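## Task

Pick three rods of three different colours, none of them the green rod, whose lengths add up to the green rod's 8 cm, and lay them in one straight end-to-end line. Lengths by colour, in cm: blue 1, magenta 2, grey 3, orange 4, lime 5, purple 6, red 7, green 8, pink 9, turquoise 10. All three must lie flat with their ends touching or nearly touching. There must be no second line of rods, and every rod outside the train must be at least one rod-width away from it. The train has to stay in place without the robot holding it. Finish by releasing everything and moving the grippers away.

## Robot and tools

Robot: two arms, left_arm and right_arm, each with a two-finger gripper. Names are labels only; left_arm sits on the +y side. Scene frame: origin on the table surface midway between the arms, +x out over the table, +z up. All positions are metres, orientations are unit quaternions written w first (qw, qx, qy, qz), both in this scene frame. The printed hand position may be slightly wrong, worse when an arm reaches far.

Gripper geometry: fingers point along the gripper's own +z and close along its own x. end_effector_position is the point between the pads; fingertips extend 17.5 mm past it. A flat block juts about 9 cm toward the gripper's -y side and turns with it, so it can strike rods or the table.

Row format (shared by execute_actions and move): one flat list of 20 numbers covering both arms, left first then right. Per arm, 10 numbers: x, y, z, qw, qx, qy, qz, gripper position, force_limit, speed. The first seven are an absolute target pose for that gripper in the scene frame, not an offset. The last three are each scaled in [-1, 1]. position: +1 open (50 mm gap), about -0.65 pads meet, -1 means close until an object blocks. force_limit: -1 about 20 N per pad, 0 about 102 N, +1 about 185 N. speed: -1 is 20 mm/s, 0 is 85, +1 is 150. Even if one arm should stay still, fill in its part: repeat its last pose from the previous result and its previous three gripper numbers (0 is itself a command). Keep sending one fixed quaternion to hold orientation rather than copying a drifted reported one.

execute_actions(actions): a list of actions; each action is a list of up to 15 rows, one per 1/30 s step, and the last row is repeated to fill 15 steps. An empty list just reports state and images. Every step, the commanded pose is clipped to within 70 mm and 16 degrees of the measured pose, so large shifts need several actions. An action is rejected for both arms if any target lies more than 0.6 m from that gripper's current position along any of its axes; if the first action fails, nothing runs.

move(target, speed, blocking): target is one 20-number row; each gripper travels in a straight line to its absolute pose, both arriving together, lasting 0.5 to 10 s. speed is metres per second, 0.002 to 0.5 (default 0.25); turning rate is capped at twice that in rad/s. Paths ignore obstacles and the other arm. Gripper numbers are applied at the start. blocking=false returns after 0.5 s while motion continues; then use wait(0) to check, or stop, before sending another move or execute_actions. The result adds a move: line with the outcome (done, off_target, moving, held, fault), any limits (paced = pose clipped; held = some steps blocked, after which the arm may jump faster), and each gripper's remaining distance to its target.

wait(seconds): 0 to 10; lets time pass with the last commands held, returning early if a running move finishes. stop(): brakes a running move; fingers continue. zoom_image(camera, region): region [x0, y0, x1, y1] in pixels, at most 504x504, from cam_head_left, cam_head_right, cam_left_wrist or cam_right_wrist (each 672x504). finished_scene(scene): ends that scene (1 or 2) irrevocably and reports success; the next task appears in its result.

Result lines: the state line gives each arm's end_effector_position and quaternion. Hand target lines show the pose the controller is now chasing. A pose unreachable line means the clearance check altered or blocked that arm's command. Flange force is the estimated outside force on the gripper, including held weight, noisy especially after sudden stops. object_status: 0 moving, 1 stopped while opening, 2 stopped while closing (object held), 3 reached requested position or pads met (usually nothing held). After sending -1, confirm 2 before lifting. Finger settings change only when position changes by 0.01 or more; open first to regrip more gently. position_measured counts give the gap as (250 - value) x 0.202 mm. MOTOR HOT warns of overheating; OVER-TEMPERATURE FAULT means the arm was braked.

Hazards: the arms are stiff, so aiming even slightly below a rod or the table can cause a torque or force fault (load limits 152 N m on the big joints, 38 N m on the wrist joints, 150 N outside force), halting that arm for 10 s. Fast contact hits harder. Never let the arms collide or press on each other. Do not drop rods, fling them, or push anything off the table. Brief outside tugs on held or loose rods can occur. Elbows cannot fully straighten. At the end, open both grippers and lift clear so the train rests on its own.

Each tool is called after "Call:" as name([rows], argument=value, ...), one row to a line, values as JSON.

## Session

Call:
execute_actions(actions=[])

Scene clock: 0.00 s.
left_arm: end_effector_position=(+0.4579, +0.5675, +0.2531) position_measured=3 object_status=3 end_effector_quat_wxyz=(-0.272, -0.314, +0.848, -0.330) | right_arm: end_effector_position=(+0.5795, -0.6970, +0.2137) position_measured=3 object_status=3 end_effector_quat_wxyz=(+0.005, +0.643, +0.752, +0.142)
Joint positions: left_arm=[ 0.614  0.658  0.404  0.41  -2.106  1.567] | right_arm=[-0.567  0.61   0.722 -0.276 -1.609  0.63 ]
Joint velocities: left_arm=[ 0.     0.     0.    -0.    -0.     0.001] | right_arm=[-0.     0.     0.    -0.    -0.001  0.   ]
Flange force (N, the push that the arm receives, along the gripper's own x y z axes): no reading
Hand target (left_arm): +0.458, +0.567, +0.253; -0.272, -0.314, +0.848, -0.330
Hand target (right_arm): +0.579, -0.697, +0.214; +0.005, +0.643, +0.752, +0.142

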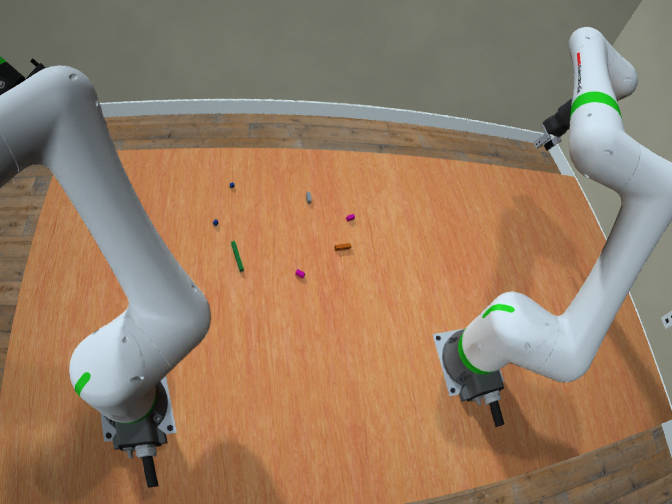

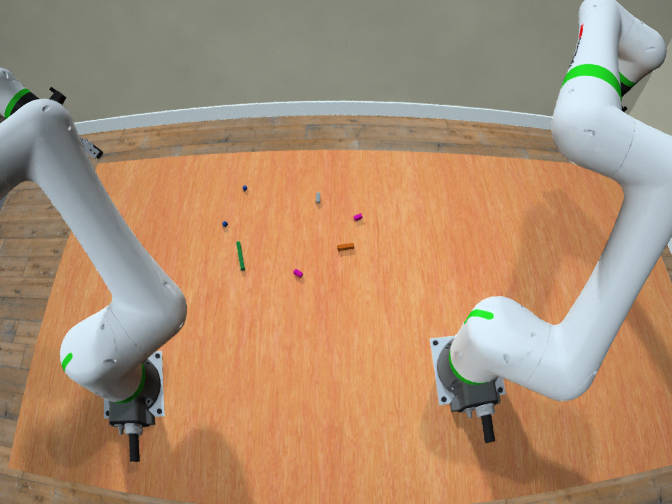

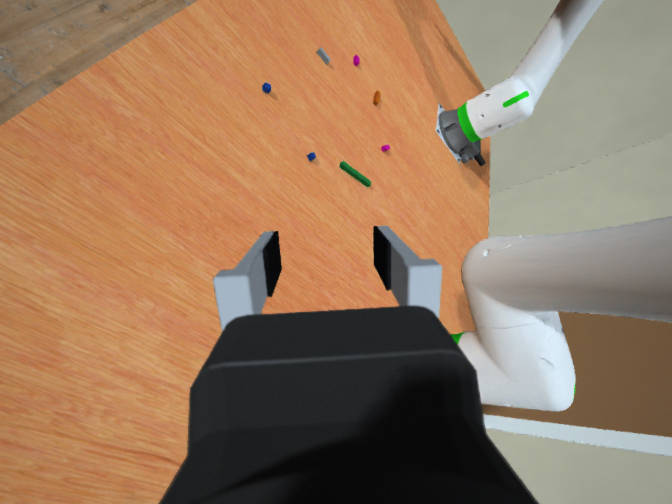

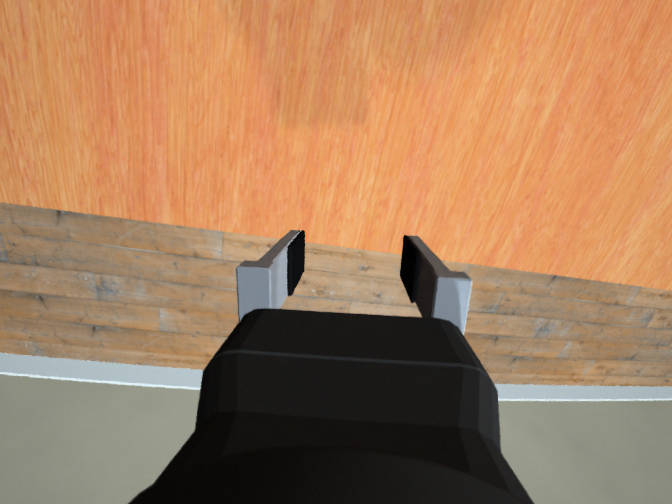

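Call:
move(target=[0.30,0.2,0.35,0,0,1,0,1,0,0,0.5795,-0.697,0.2137,0.005,0.643,0.752,0.142,1,0,0])

Scene clock: 13.40 s.
left_arm: end_effector_position=(+0.2998, +0.1989, +0.3506) position_measured=3 object_status=3 end_effector_quat_wxyz=(-0.001, +0.001, +1.000, -0.000) | right_arm: end_effector_position=(+0.5795, -0.6970, +0.2137) position_measured=3 object_status=3 end_effector_quat_wxyz=(+0.005, +0.643, +0.752, +0.142)
Joint positions: left_arm=[-0.371 -0.098  0.102  0.001 -1.772  1.778] | right_arm=[-0.567  0.611  0.723 -0.277 -1.61   0.631]
Joint velocities: left_arm=[-0.002  0.002  0.002 -0.001 -0.001  0.   ] | right_arm=[-0.     0.001 -0.     0.001 -0.    -0.001]
Flange force (N, the push that the arm receives, along the gripper's own x y z axes): left_arm=[-2.7 -2.7 -4.1] | right_arm=[-1.6 -0.7 1.3]
Hand target (left_arm): +0.300, +0.199, +0.351; -0.001, +0.001, +1.000, -0.000
Hand target (right_arm): +0.579, -0.697, +0.214; +0.005, +0.643, +0.752, +0.142
Off the commanded pose (left_arm): 0.001 m, 0 deg.
Off the commanded pose (right_arm): 0.000 m, 0 deg.
move: done

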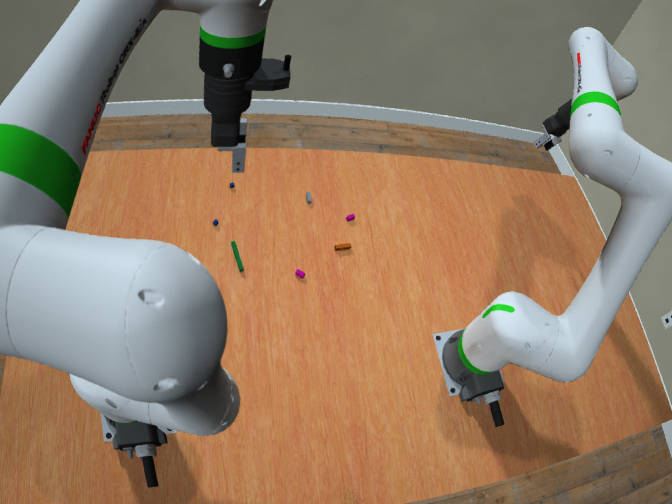

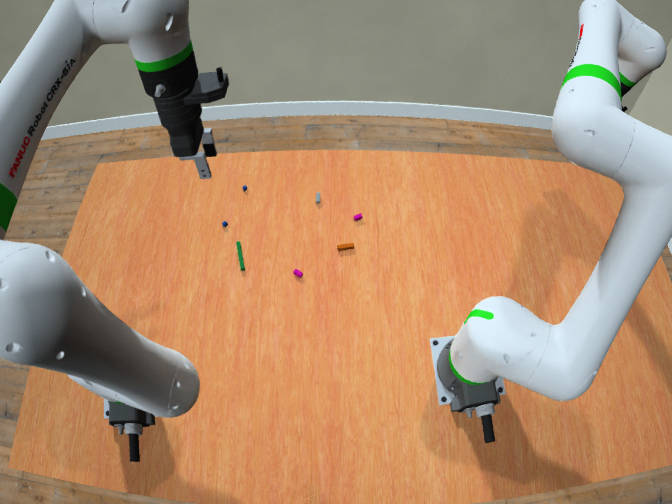

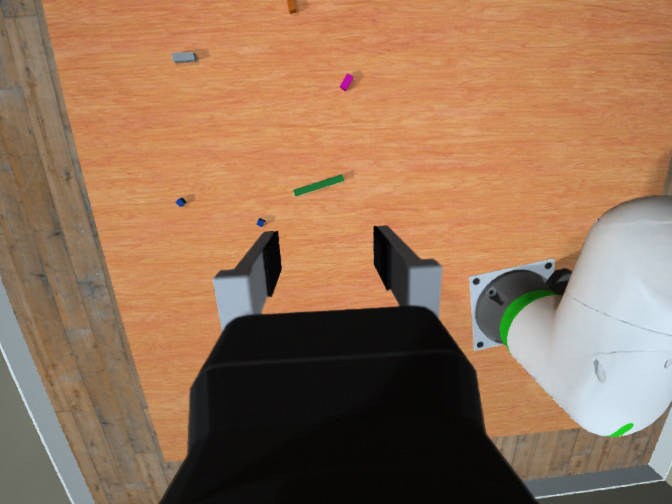

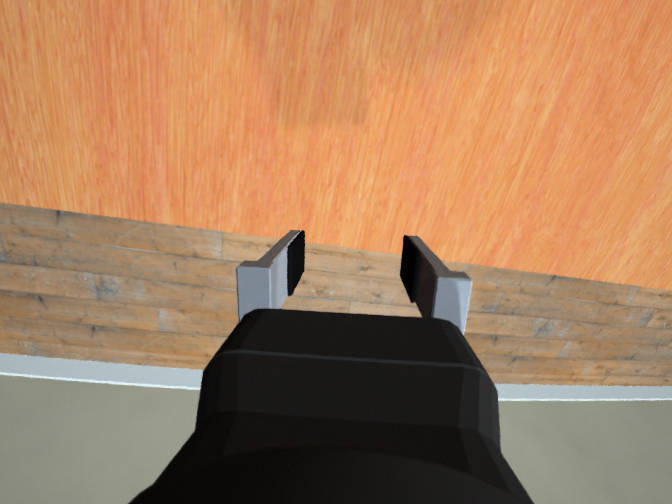

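Call:
move(target=[0.30,0.15,0.15,0,0,1,0,1,0,0,0.5795,-0.697,0.2137,0.005,0.643,0.752,0.142,1,0,0])

Scene clock: 30.30 s.
left_arm: end_effector_position=(+0.2995, +0.1500, +0.1500) position_measured=3 object_status=3 end_effector_quat_wxyz=(-0.000, -0.001, +1.000, +0.000) | right_arm: end_effector_position=(+0.5795, -0.6970, +0.2137) position_measured=3 object_status=3 end_effector_quat_wxyz=(+0.005, +0.643, +0.752, +0.142)
Joint positions: left_arm=[-0.492 -0.011 -0.286 -0.    -1.295  1.902] | right_arm=[-0.567  0.611  0.723 -0.277 -1.61   0.631]
Joint velocities: left_arm=[-0.     0.001 -0.    -0.     0.     0.001] | right_arm=[ 0.001  0.001 -0.    -0.001 -0.001 -0.001]
Flange force (N, the push that the arm receives, along the gripper's own x y z axes): left_arm=[-3.7 -1.2 -1.4] | right_arm=[-8.3 7.4 -2.0]
Hand target (left_arm): +0.299, +0.150, +0.150; -0.000, -0.001, +1.000, +0.000
Hand target (right_arm): +0.580, -0.697, +0.214; +0.005, +0.643, +0.752, +0.142
Off the commanded pose (left_arm): 0.001 m, 0 deg.
Off the commanded pose (right_arm): 0.000 m, 0 deg.
move: done

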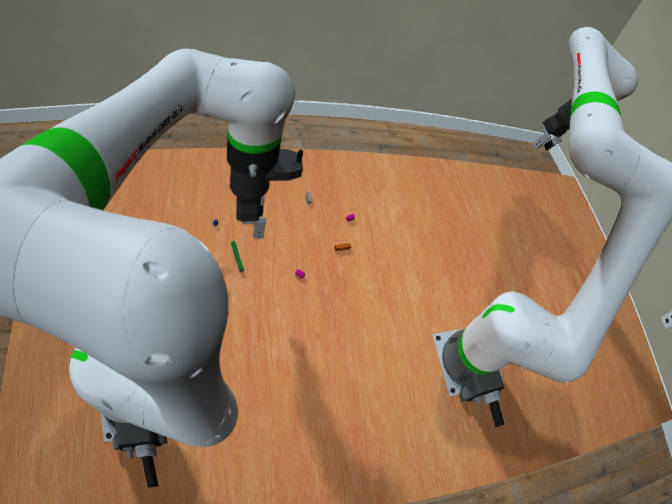

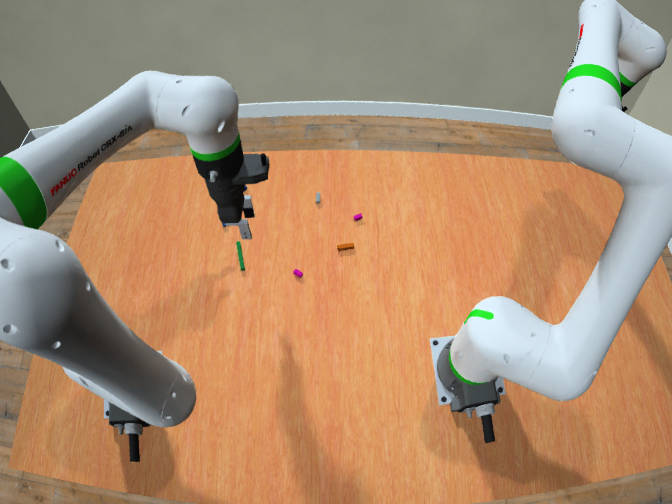

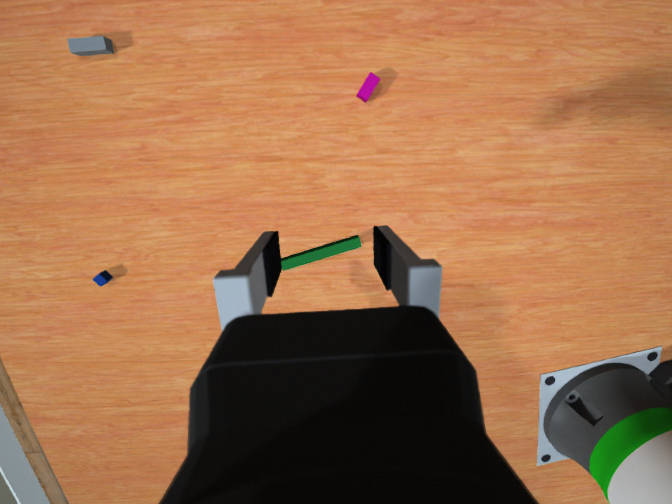

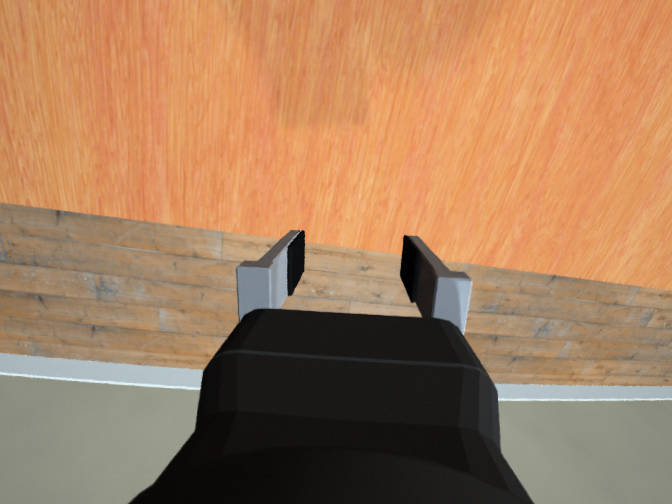

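Call:
move(target=[0.50,0.01,0.10,0,0.707,0.707,0,1,0,0,0.5795,-0.697,0.2137,0.005,0.643,0.752,0.142,1,0,0])

Scene clock: 68.67 s.
left_arm: end_effector_position=(+0.4996, +0.0099, +0.0993) position_measured=3 object_status=3 end_effector_quat_wxyz=(-0.000, +0.707, +0.707, -0.000) | right_arm: end_effector_position=(+0.5795, -0.6970, +0.2137) position_measured=3 object_status=3 end_effector_quat_wxyz=(+0.005, +0.643, +0.752, +0.142)
Joint positions: left_arm=[-0.613  0.724  0.573  0.    -1.42   0.451] | right_arm=[-0.567  0.611  0.723 -0.277 -1.61   0.631]
Joint velocities: left_arm=[ 0.     0.001  0.001 -0.003 -0.001 -0.001] | right_arm=[-0.     0.002 -0.     0.001 -0.    -0.001]
Flange force (N, the push that the arm receives, along the gripper's own x y z axes): left_arm=[2.7 -3.6 -0.6] | right_arm=[-2.9 1.6 -0.8]
Hand target (left_arm): +0.500, +0.010, +0.099; -0.000, +0.707, +0.707, -0.000
Hand target (right_arm): +0.580, -0.697, +0.214; +0.005, +0.643, +0.752, +0.142
Off the commanded pose (left_arm): 0.001 m, 0 deg.
Off the commanded pose (right_arm): 0.000 m, 0 deg.
move: done

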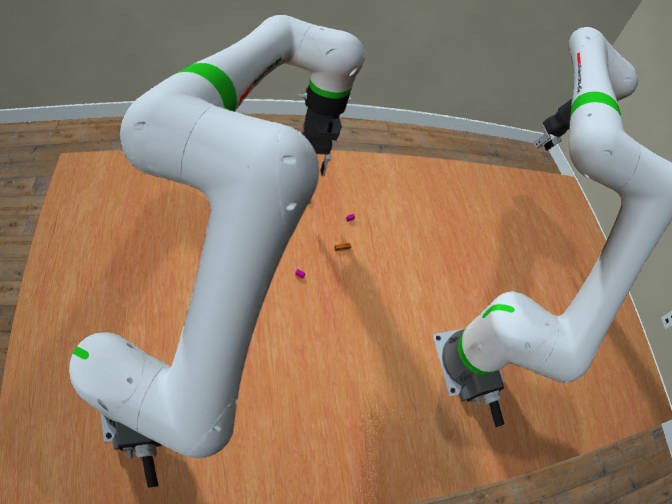

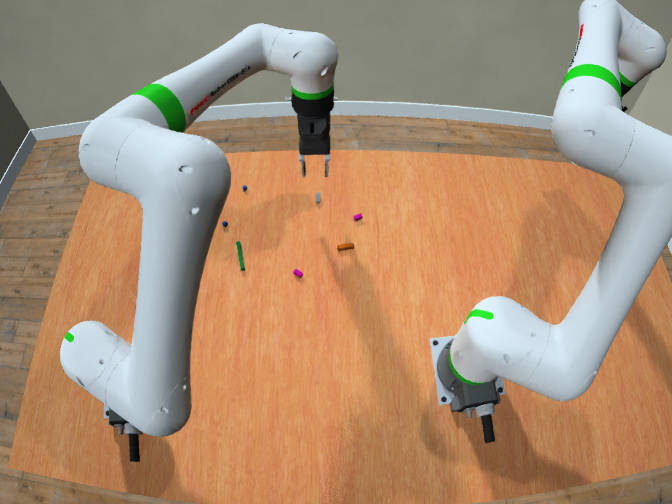

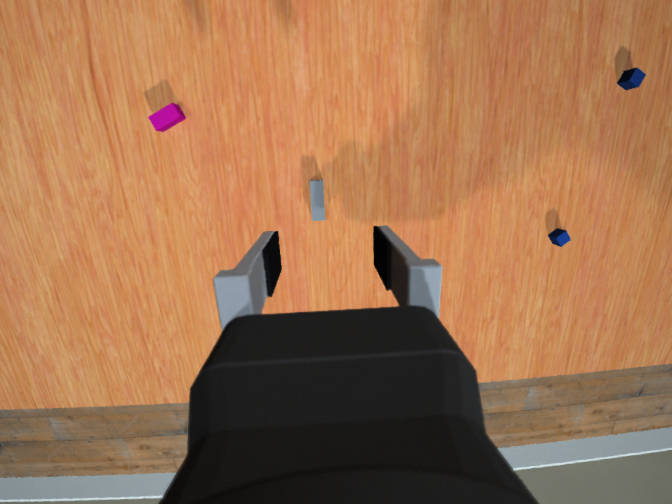

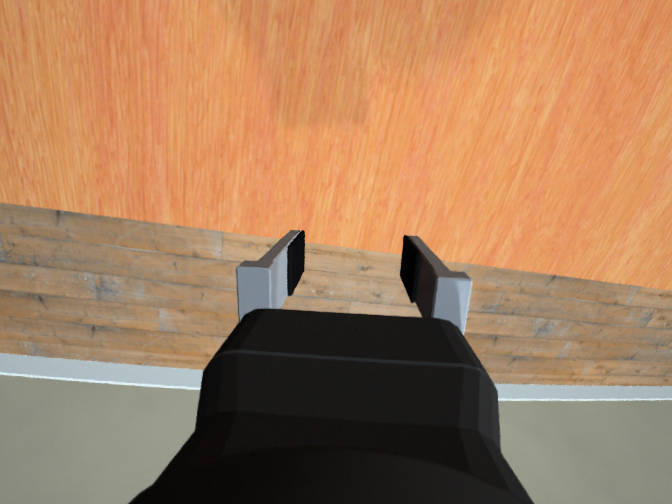

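Call:
move(target=[0.49,0.004,0.04,0,0.707,0.707,0,1,0,0,0.5795,-0.697,0.2137,0.005,0.643,0.752,0.142,1,0,0], speed=0.1)

Call:
zoom_image(camera="cam_head_right", region=[240,130,400,250])

Scene clock: 80.83 s.
left_arm: end_effector_position=(+0.4899, +0.0041, +0.0400) position_measured=3 object_status=3 end_effector_quat_wxyz=(-0.000, +0.707, +0.707, +0.000) | right_arm: end_effector_position=(+0.5795, -0.6970, +0.2137) position_measured=3 object_status=3 end_effector_quat_wxyz=(+0.005, +0.643, +0.752, +0.142)
Joint positions: left_arm=[-0.627  0.747  0.47  -0.    -1.294  0.465] | right_arm=[-0.567  0.611  0.723 -0.277 -1.61   0.631]
Joint velocities: left_arm=[ 0.     0.     0.    -0.     0.001  0.   ] | right_arm=[ 0.    -0.001  0.     0.    -0.001  0.   ]
Flange force (N, the push that the arm receives, along the gripper's own x y z axes): left_arm=[-2.0 3.7 -2.5] | right_arm=[-1.1 2.6 1.6]
Hand target (left_arm): +0.490, +0.004, +0.040; -0.000, +0.707, +0.707, +0.000
Hand target (right_arm): +0.580, -0.697, +0.214; +0.005, +0.643, +0.752, +0.142
Off the commanded pose (left_arm): 0.000 m, 0 deg.
Off the commanded pose (right_arm): 0.000 m, 0 deg.
move: done

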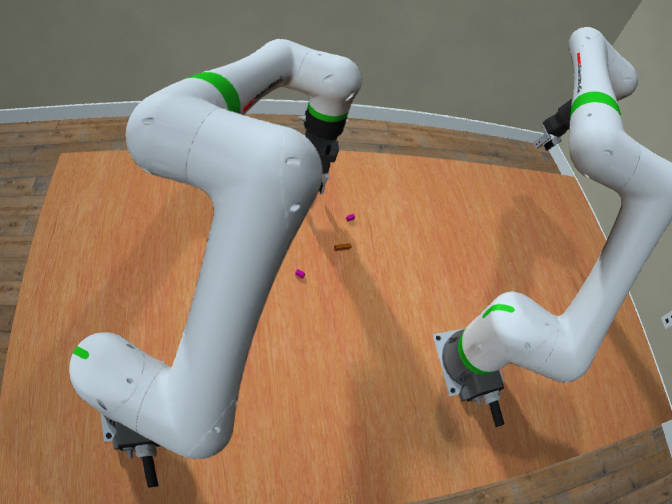

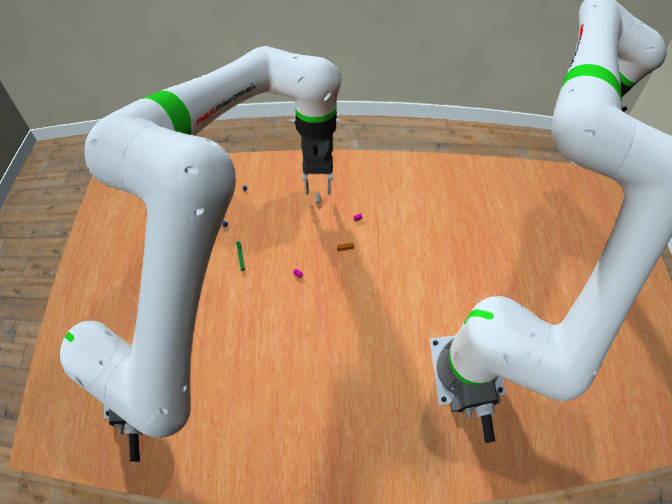

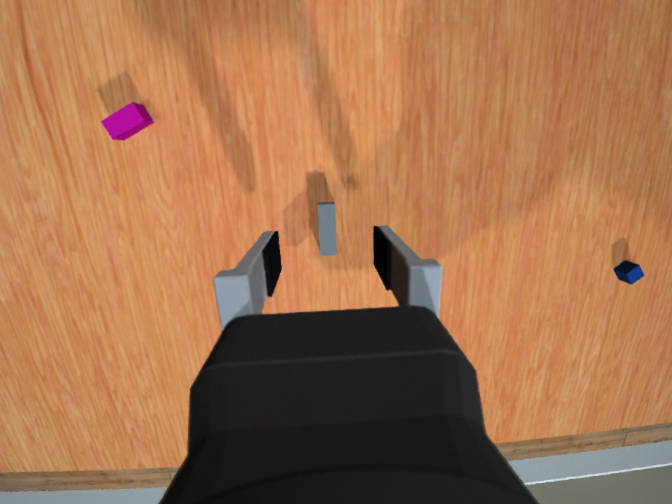

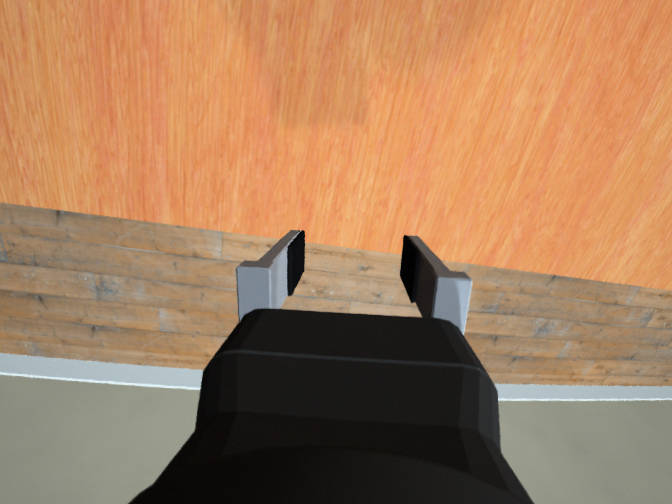

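Region (240, 130, 400, 250) of cam_head_right's 672x504 image, scaled by 3.150, with more detail than that image has; it fills the top 378 rows of this view, and the rest is white.

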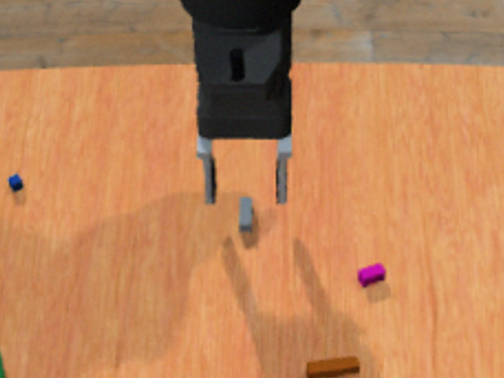

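Call:
move(target=[0.482,0.004,0.024,0,0.707,0.707,0,1,0,0,0.5795,-0.697,0.2137,0.005,0.643,0.752,0.142,1,0,0], speed=0.05)

Scene clock: 91.60 s.
left_arm: end_effector_position=(+0.4820, +0.0040, +0.0240) position_measured=3 object_status=3 end_effector_quat_wxyz=(-0.000, +0.707, +0.707, +0.000) | right_arm: end_effector_position=(+0.5795, -0.6970, +0.2137) position_measured=3 object_status=3 end_effector_quat_wxyz=(+0.005, +0.643, +0.752, +0.142)
Joint positions: left_arm=[-0.632  0.744  0.425 -0.    -1.252  0.47 ] | right_arm=[-0.567  0.611  0.723 -0.277 -1.61   0.631]
Joint velocities: left_arm=[ 0.001 -0.    -0.001  0.001  0.001  0.001] | right_arm=[-0.     0.    -0.     0.001  0.001 -0.   ]
Flange force (N, the push that the arm receives, along the gripper's own x y z axes): left_arm=[-0.2 2.1 -1.8] | right_arm=[-7.2 4.4 -1.2]
Hand target (left_arm): +0.482, +0.004, +0.024; -0.000, +0.707, +0.707, +0.000
Hand target (right_arm): +0.580, -0.697, +0.214; +0.005, +0.643, +0.752, +0.142
Off the commanded pose (left_arm): 0.000 m, 0 deg.
Off the commanded pose (right_arm): 0.000 m, 0 deg.
move: done

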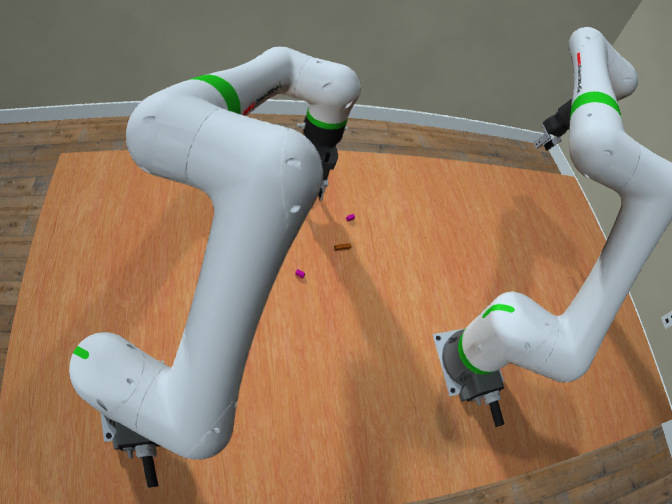

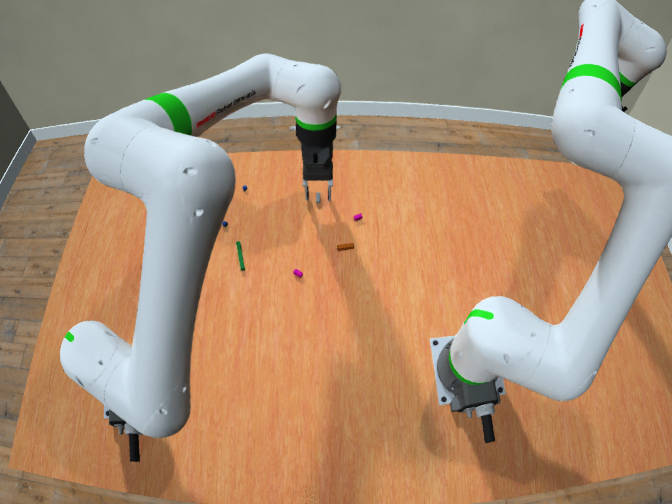

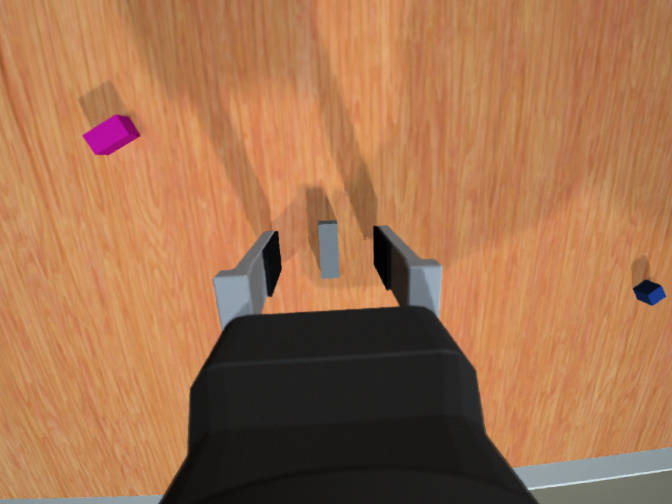

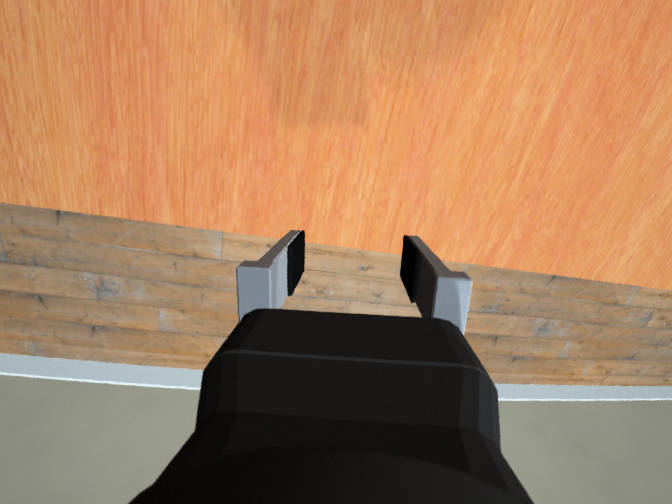

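Call:
move(target=[0.482,0.004,0.0195,0,0.707,0.707,0,1,0,0,0.5795,-0.697,0.2137,0.005,0.643,0.752,0.142,1,0,0], speed=0.02)

Call:
execute_actions([
  [[0.482,0.004,0.0195,0,0.707,0.707,0,-1,-0.6,0,0.5795,-0.697,0.2137,0.005,0.643,0.752,0.142,1,0,0]],
  [[0.482,0.004,0.0195,0,0.707,0.707,0,-1,-0.6,0,0.5795,-0.697,0.2137,0.005,0.643,0.752,0.142,1,0,0]],
])

Scene clock: 108.37 s.
left_arm: end_effector_position=(+0.4820, +0.0040, +0.0195) position_measured=3 object_status=3 end_effector_quat_wxyz=(+0.000, +0.707, +0.707, +0.000) | right_arm: end_effector_position=(+0.5795, -0.6970, +0.2137) position_measured=3 object_status=3 end_effector_quat_wxyz=(+0.005, +0.643, +0.752, +0.142)
Joint positions: left_arm=[-0.632  0.747  0.42  -0.    -1.244  0.47 ] | right_arm=[-0.567  0.611  0.723 -0.277 -1.61   0.631]
Joint velocities: left_arm=[-0.001  0.    -0.001 -0.     0.    -0.001] | right_arm=[-0.001  0.    -0.    -0.002  0.     0.001]
Flange force (N, the push that the arm receives, along the gripper's own x y z axes): left_arm=[-0.9 2.5 -2.5] | right_arm=[-2.3 -0.5 1.4]
Hand target (left_arm): +0.482, +0.004, +0.019; -0.000, +0.707, +0.707, +0.000
Hand target (right_arm): +0.580, -0.697, +0.214; +0.005, +0.643, +0.752, +0.142
Off the commanded pose (left_arm): 0.000 m, 0 deg.
Off the commanded pose (right_arm): 0.000 m, 0 deg.
move: done

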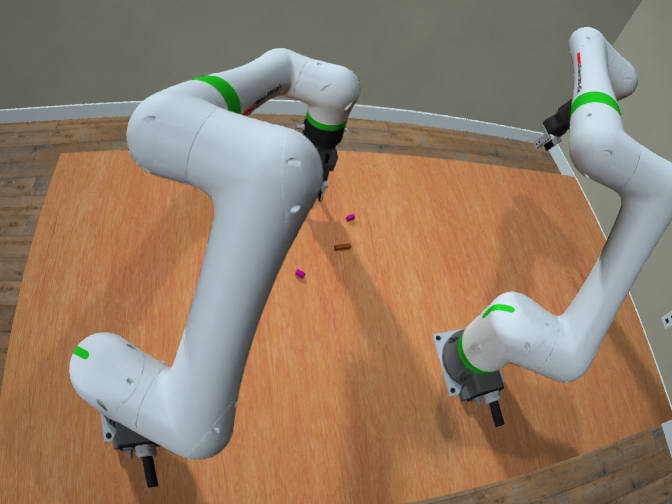

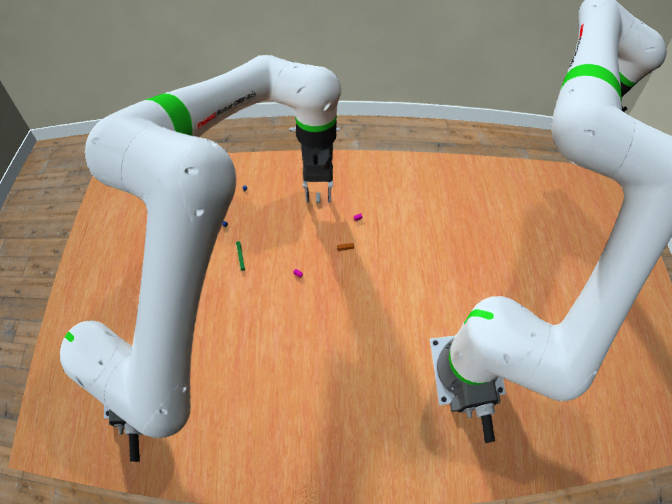

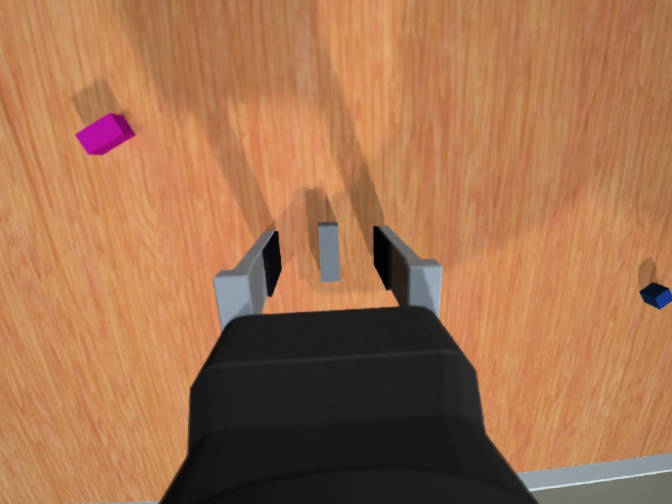

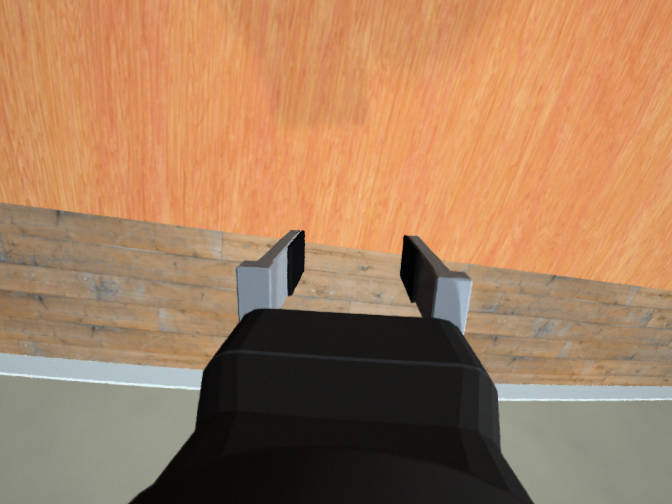

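Scene clock: 109.37 s.
left_arm: end_effector_position=(+0.4820, +0.0040, +0.0195) position_measured=204 object_status=2 end_effector_quat_wxyz=(-0.000, +0.707, +0.707, -0.000) | right_arm: end_effector_position=(+0.5795, -0.6970, +0.2137) position_measured=3 object_status=3 end_effector_quat_wxyz=(+0.005, +0.643, +0.752, +0.142)
Joint positions: left_arm=[-0.632  0.747  0.42   0.    -1.244  0.47 ] | right_arm=[-0.567  0.611  0.723 -0.277 -1.61   0.631]
Joint velocities: left_arm=[-0.001  0.    -0.001 -0.     0.     0.001] | right_arm=[-0.001 -0.001  0.    -0.    -0.     0.002]
Flange force (N, the push that the arm receives, along the gripper's own x y z axes): left_arm=[0.1 1.4 -2.1] | right_arm=[-1.7 0.0 0.2]
Flange force at the end of the 1st action (N, along the gripper's axes at the end of the call): left_arm=[-1.8 3.4 -1.2] | right_arm=[-6.7 6.7 -0.1]
Hand target (left_arm): +0.482, +0.004, +0.019; +0.000, +0.707, +0.707, +0.000
Hand target (right_arm): +0.580, -0.697, +0.214; +0.005, +0.643, +0.752, +0.142
Off the commanded pose (left_arm): 0.000 m, 0 deg.
Off the commanded pose (right_arm): 0.000 m, 0 deg.

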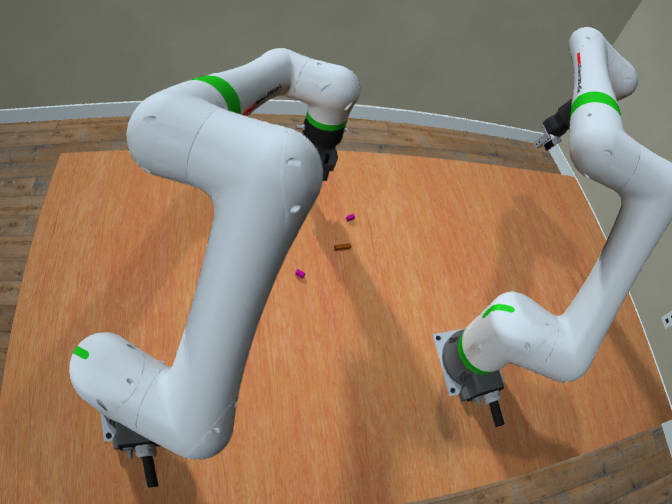

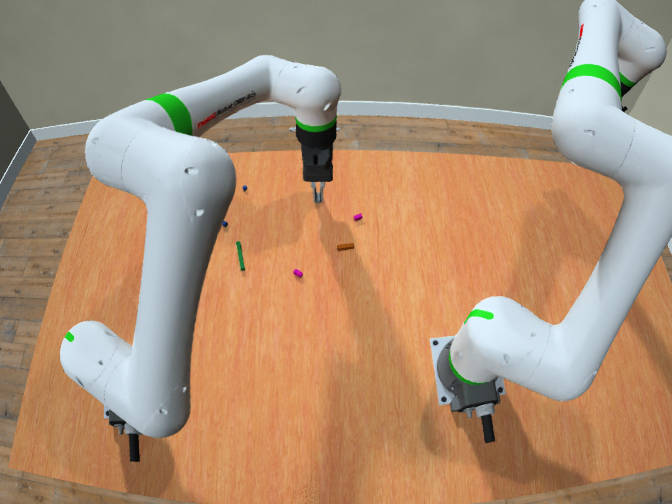

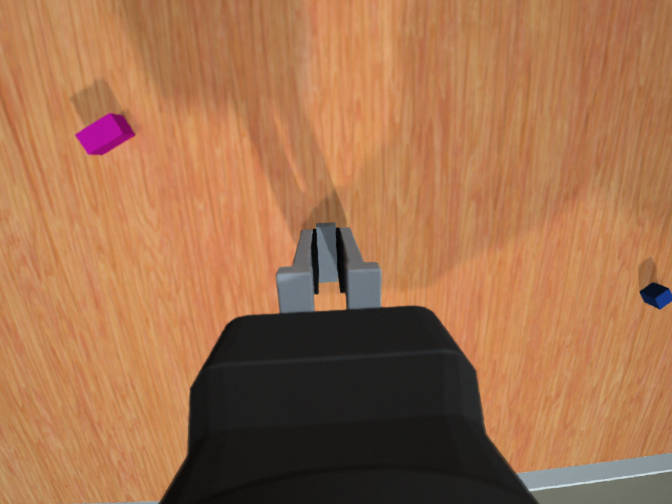

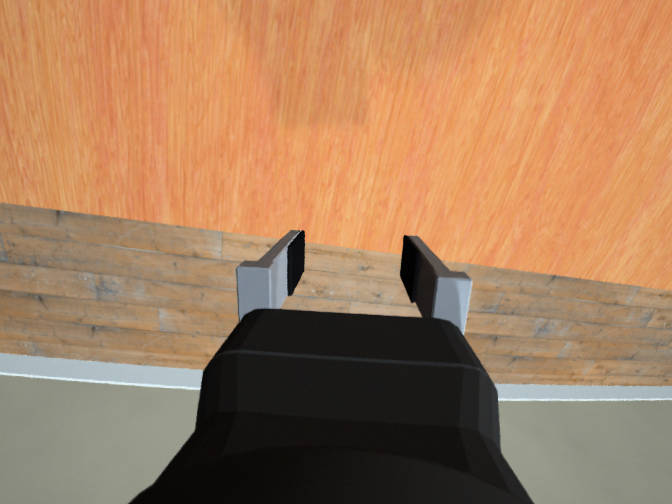

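Call:
move(target=[0.482,0.004,0.08,0,0.707,0.707,0,-1,-0.6,0,0.5795,-0.697,0.2137,0.005,0.643,0.752,0.142,1,0,0], speed=0.15)

Call:
move(target=[0.35,0.03,0.08,0,0,1,0,-1,-0.6,0,0.5795,-0.697,0.2137,0.005,0.643,0.752,0.142,1,0,0])

Scene clock: 121.40 s.
left_arm: end_effector_position=(+0.4821, +0.0039, +0.0800) position_measured=204 object_status=2 end_effector_quat_wxyz=(+0.000, +0.707, +0.707, -0.000) | right_arm: end_effector_position=(+0.5795, -0.6970, +0.2137) position_measured=3 object_status=3 end_effector_quat_wxyz=(+0.005, +0.643, +0.752, +0.142)
Joint positions: left_arm=[-0.632  0.704  0.495  0.    -1.361  0.47 ] | right_arm=[-0.567  0.611  0.723 -0.277 -1.61   0.631]
Joint velocities: left_arm=[ 0.001  0.     0.    -0.001 -0.001 -0.   ] | right_arm=[ 0.001  0.     0.     0.001  0.    -0.002]
Flange force (N, the push that the arm receives, along the gripper's own x y z axes): left_arm=[-1.2 0.3 -1.5] | right_arm=[-3.0 1.3 0.0]
Hand target (left_arm): +0.482, +0.004, +0.080; +0.000, +0.707, +0.707, -0.000
Hand target (right_arm): +0.580, -0.697, +0.214; +0.005, +0.643, +0.752, +0.142
Off the commanded pose (left_arm): 0.000 m, 0 deg.
Off the commanded pose (right_arm): 0.000 m, 0 deg.
move: done

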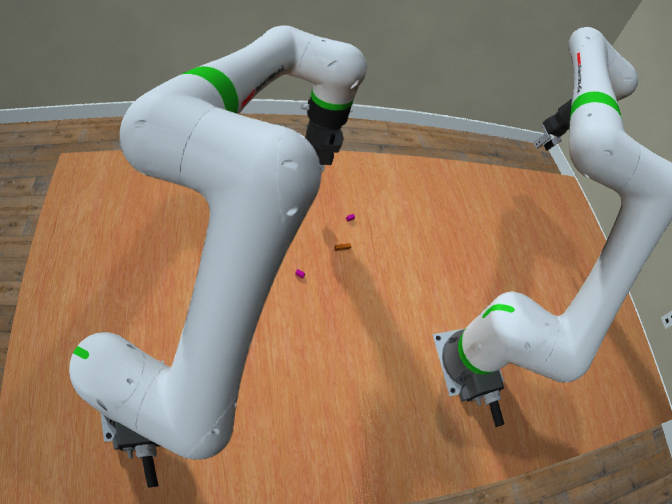

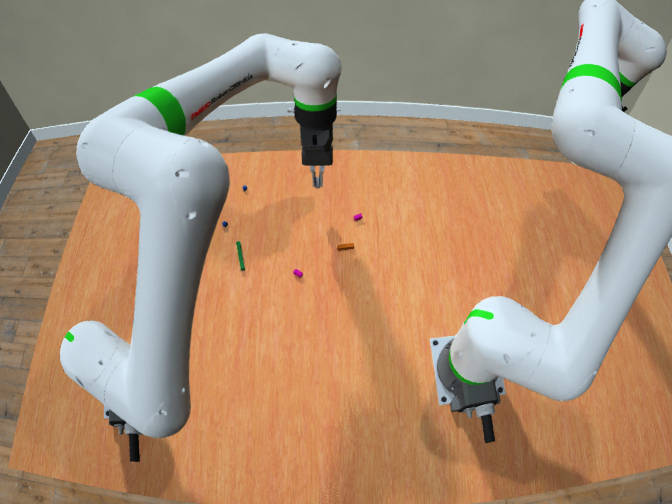

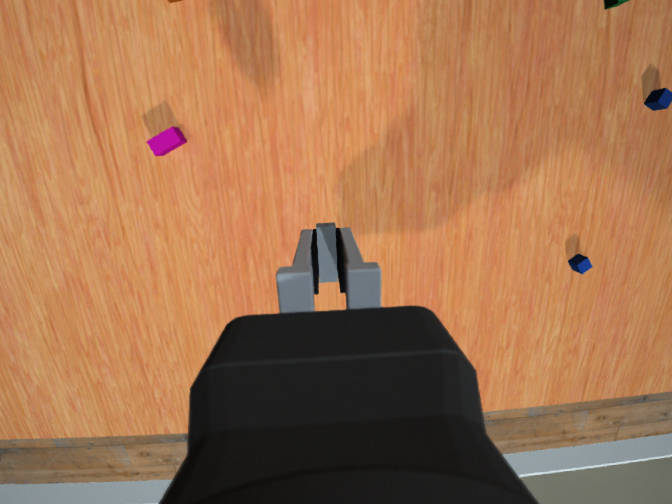

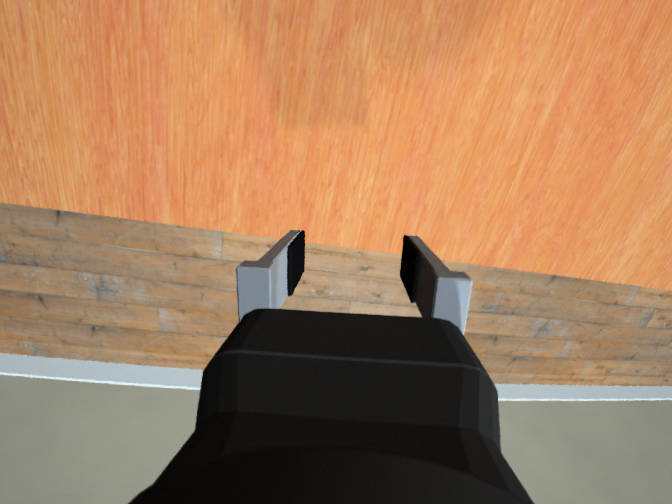

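Scene clock: 124.93 s.
left_arm: end_effector_position=(+0.3500, +0.0301, +0.0804) position_measured=204 object_status=2 end_effector_quat_wxyz=(-0.000, -0.000, +1.000, +0.000) | right_arm: end_effector_position=(+0.5795, -0.6970, +0.2137) position_measured=3 object_status=3 end_effector_quat_wxyz=(+0.005, +0.643, +0.752, +0.142)
Joint positions: left_arm=[-0.68   0.329 -0.063 -0.    -1.178  2.09 ] | right_arm=[-0.567  0.611  0.723 -0.277 -1.61   0.631]
Joint velocities: left_arm=[-0.001  0.    -0.001 -0.001  0.     0.002] | right_arm=[ 0.001  0.001 -0.    -0.001  0.    -0.001]
Flange force (N, the push that the arm receives, along the gripper's own x y z axes): left_arm=[-1.9 -1.7 -1.8] | right_arm=[-4.4 2.9 -0.4]
Hand target (left_arm): +0.350, +0.030, +0.080; -0.000, -0.000, +1.000, +0.000
Hand target (right_arm): +0.580, -0.697, +0.214; +0.005, +0.643, +0.752, +0.142
Off the commanded pose (left_arm): 0.000 m, 0 deg.
Off the commanded pose (right_arm): 0.000 m, 0 deg.
move: done

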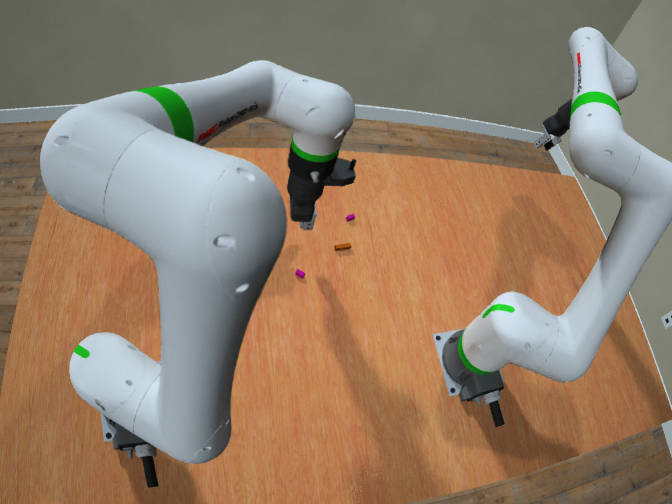

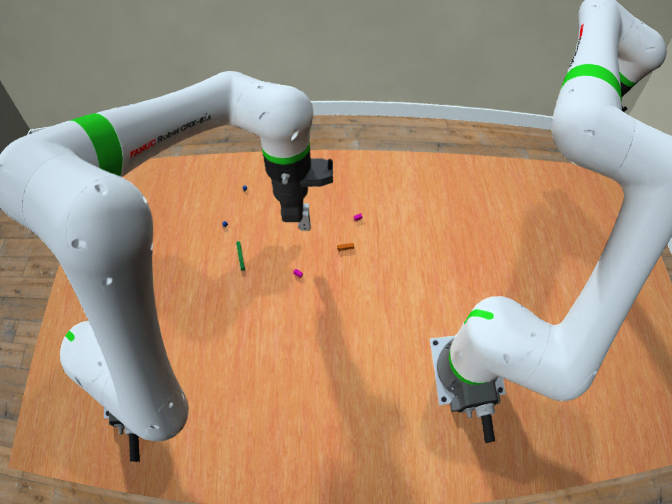

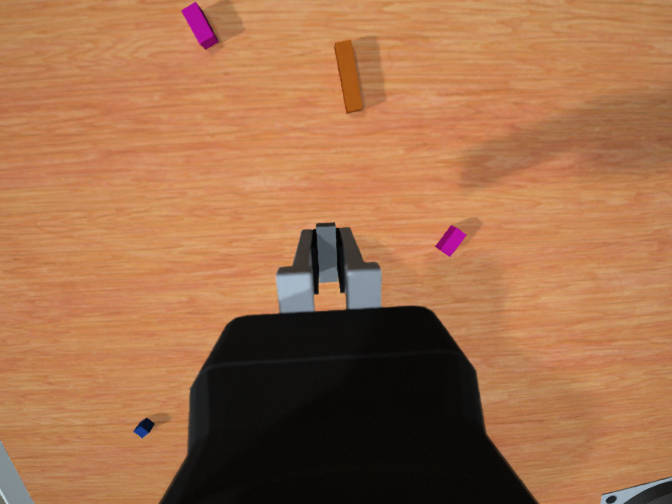

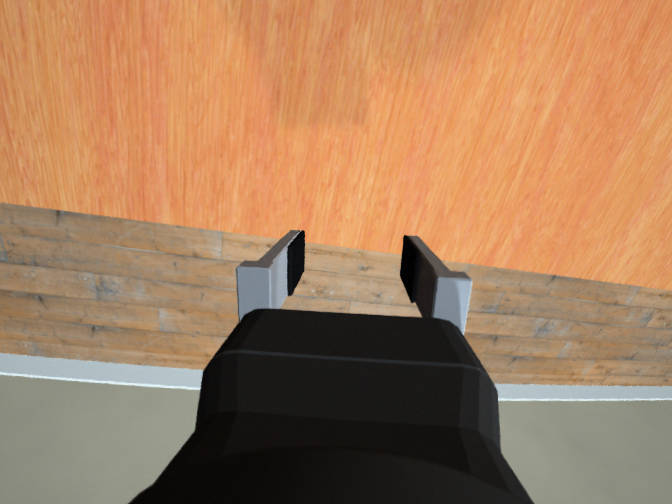

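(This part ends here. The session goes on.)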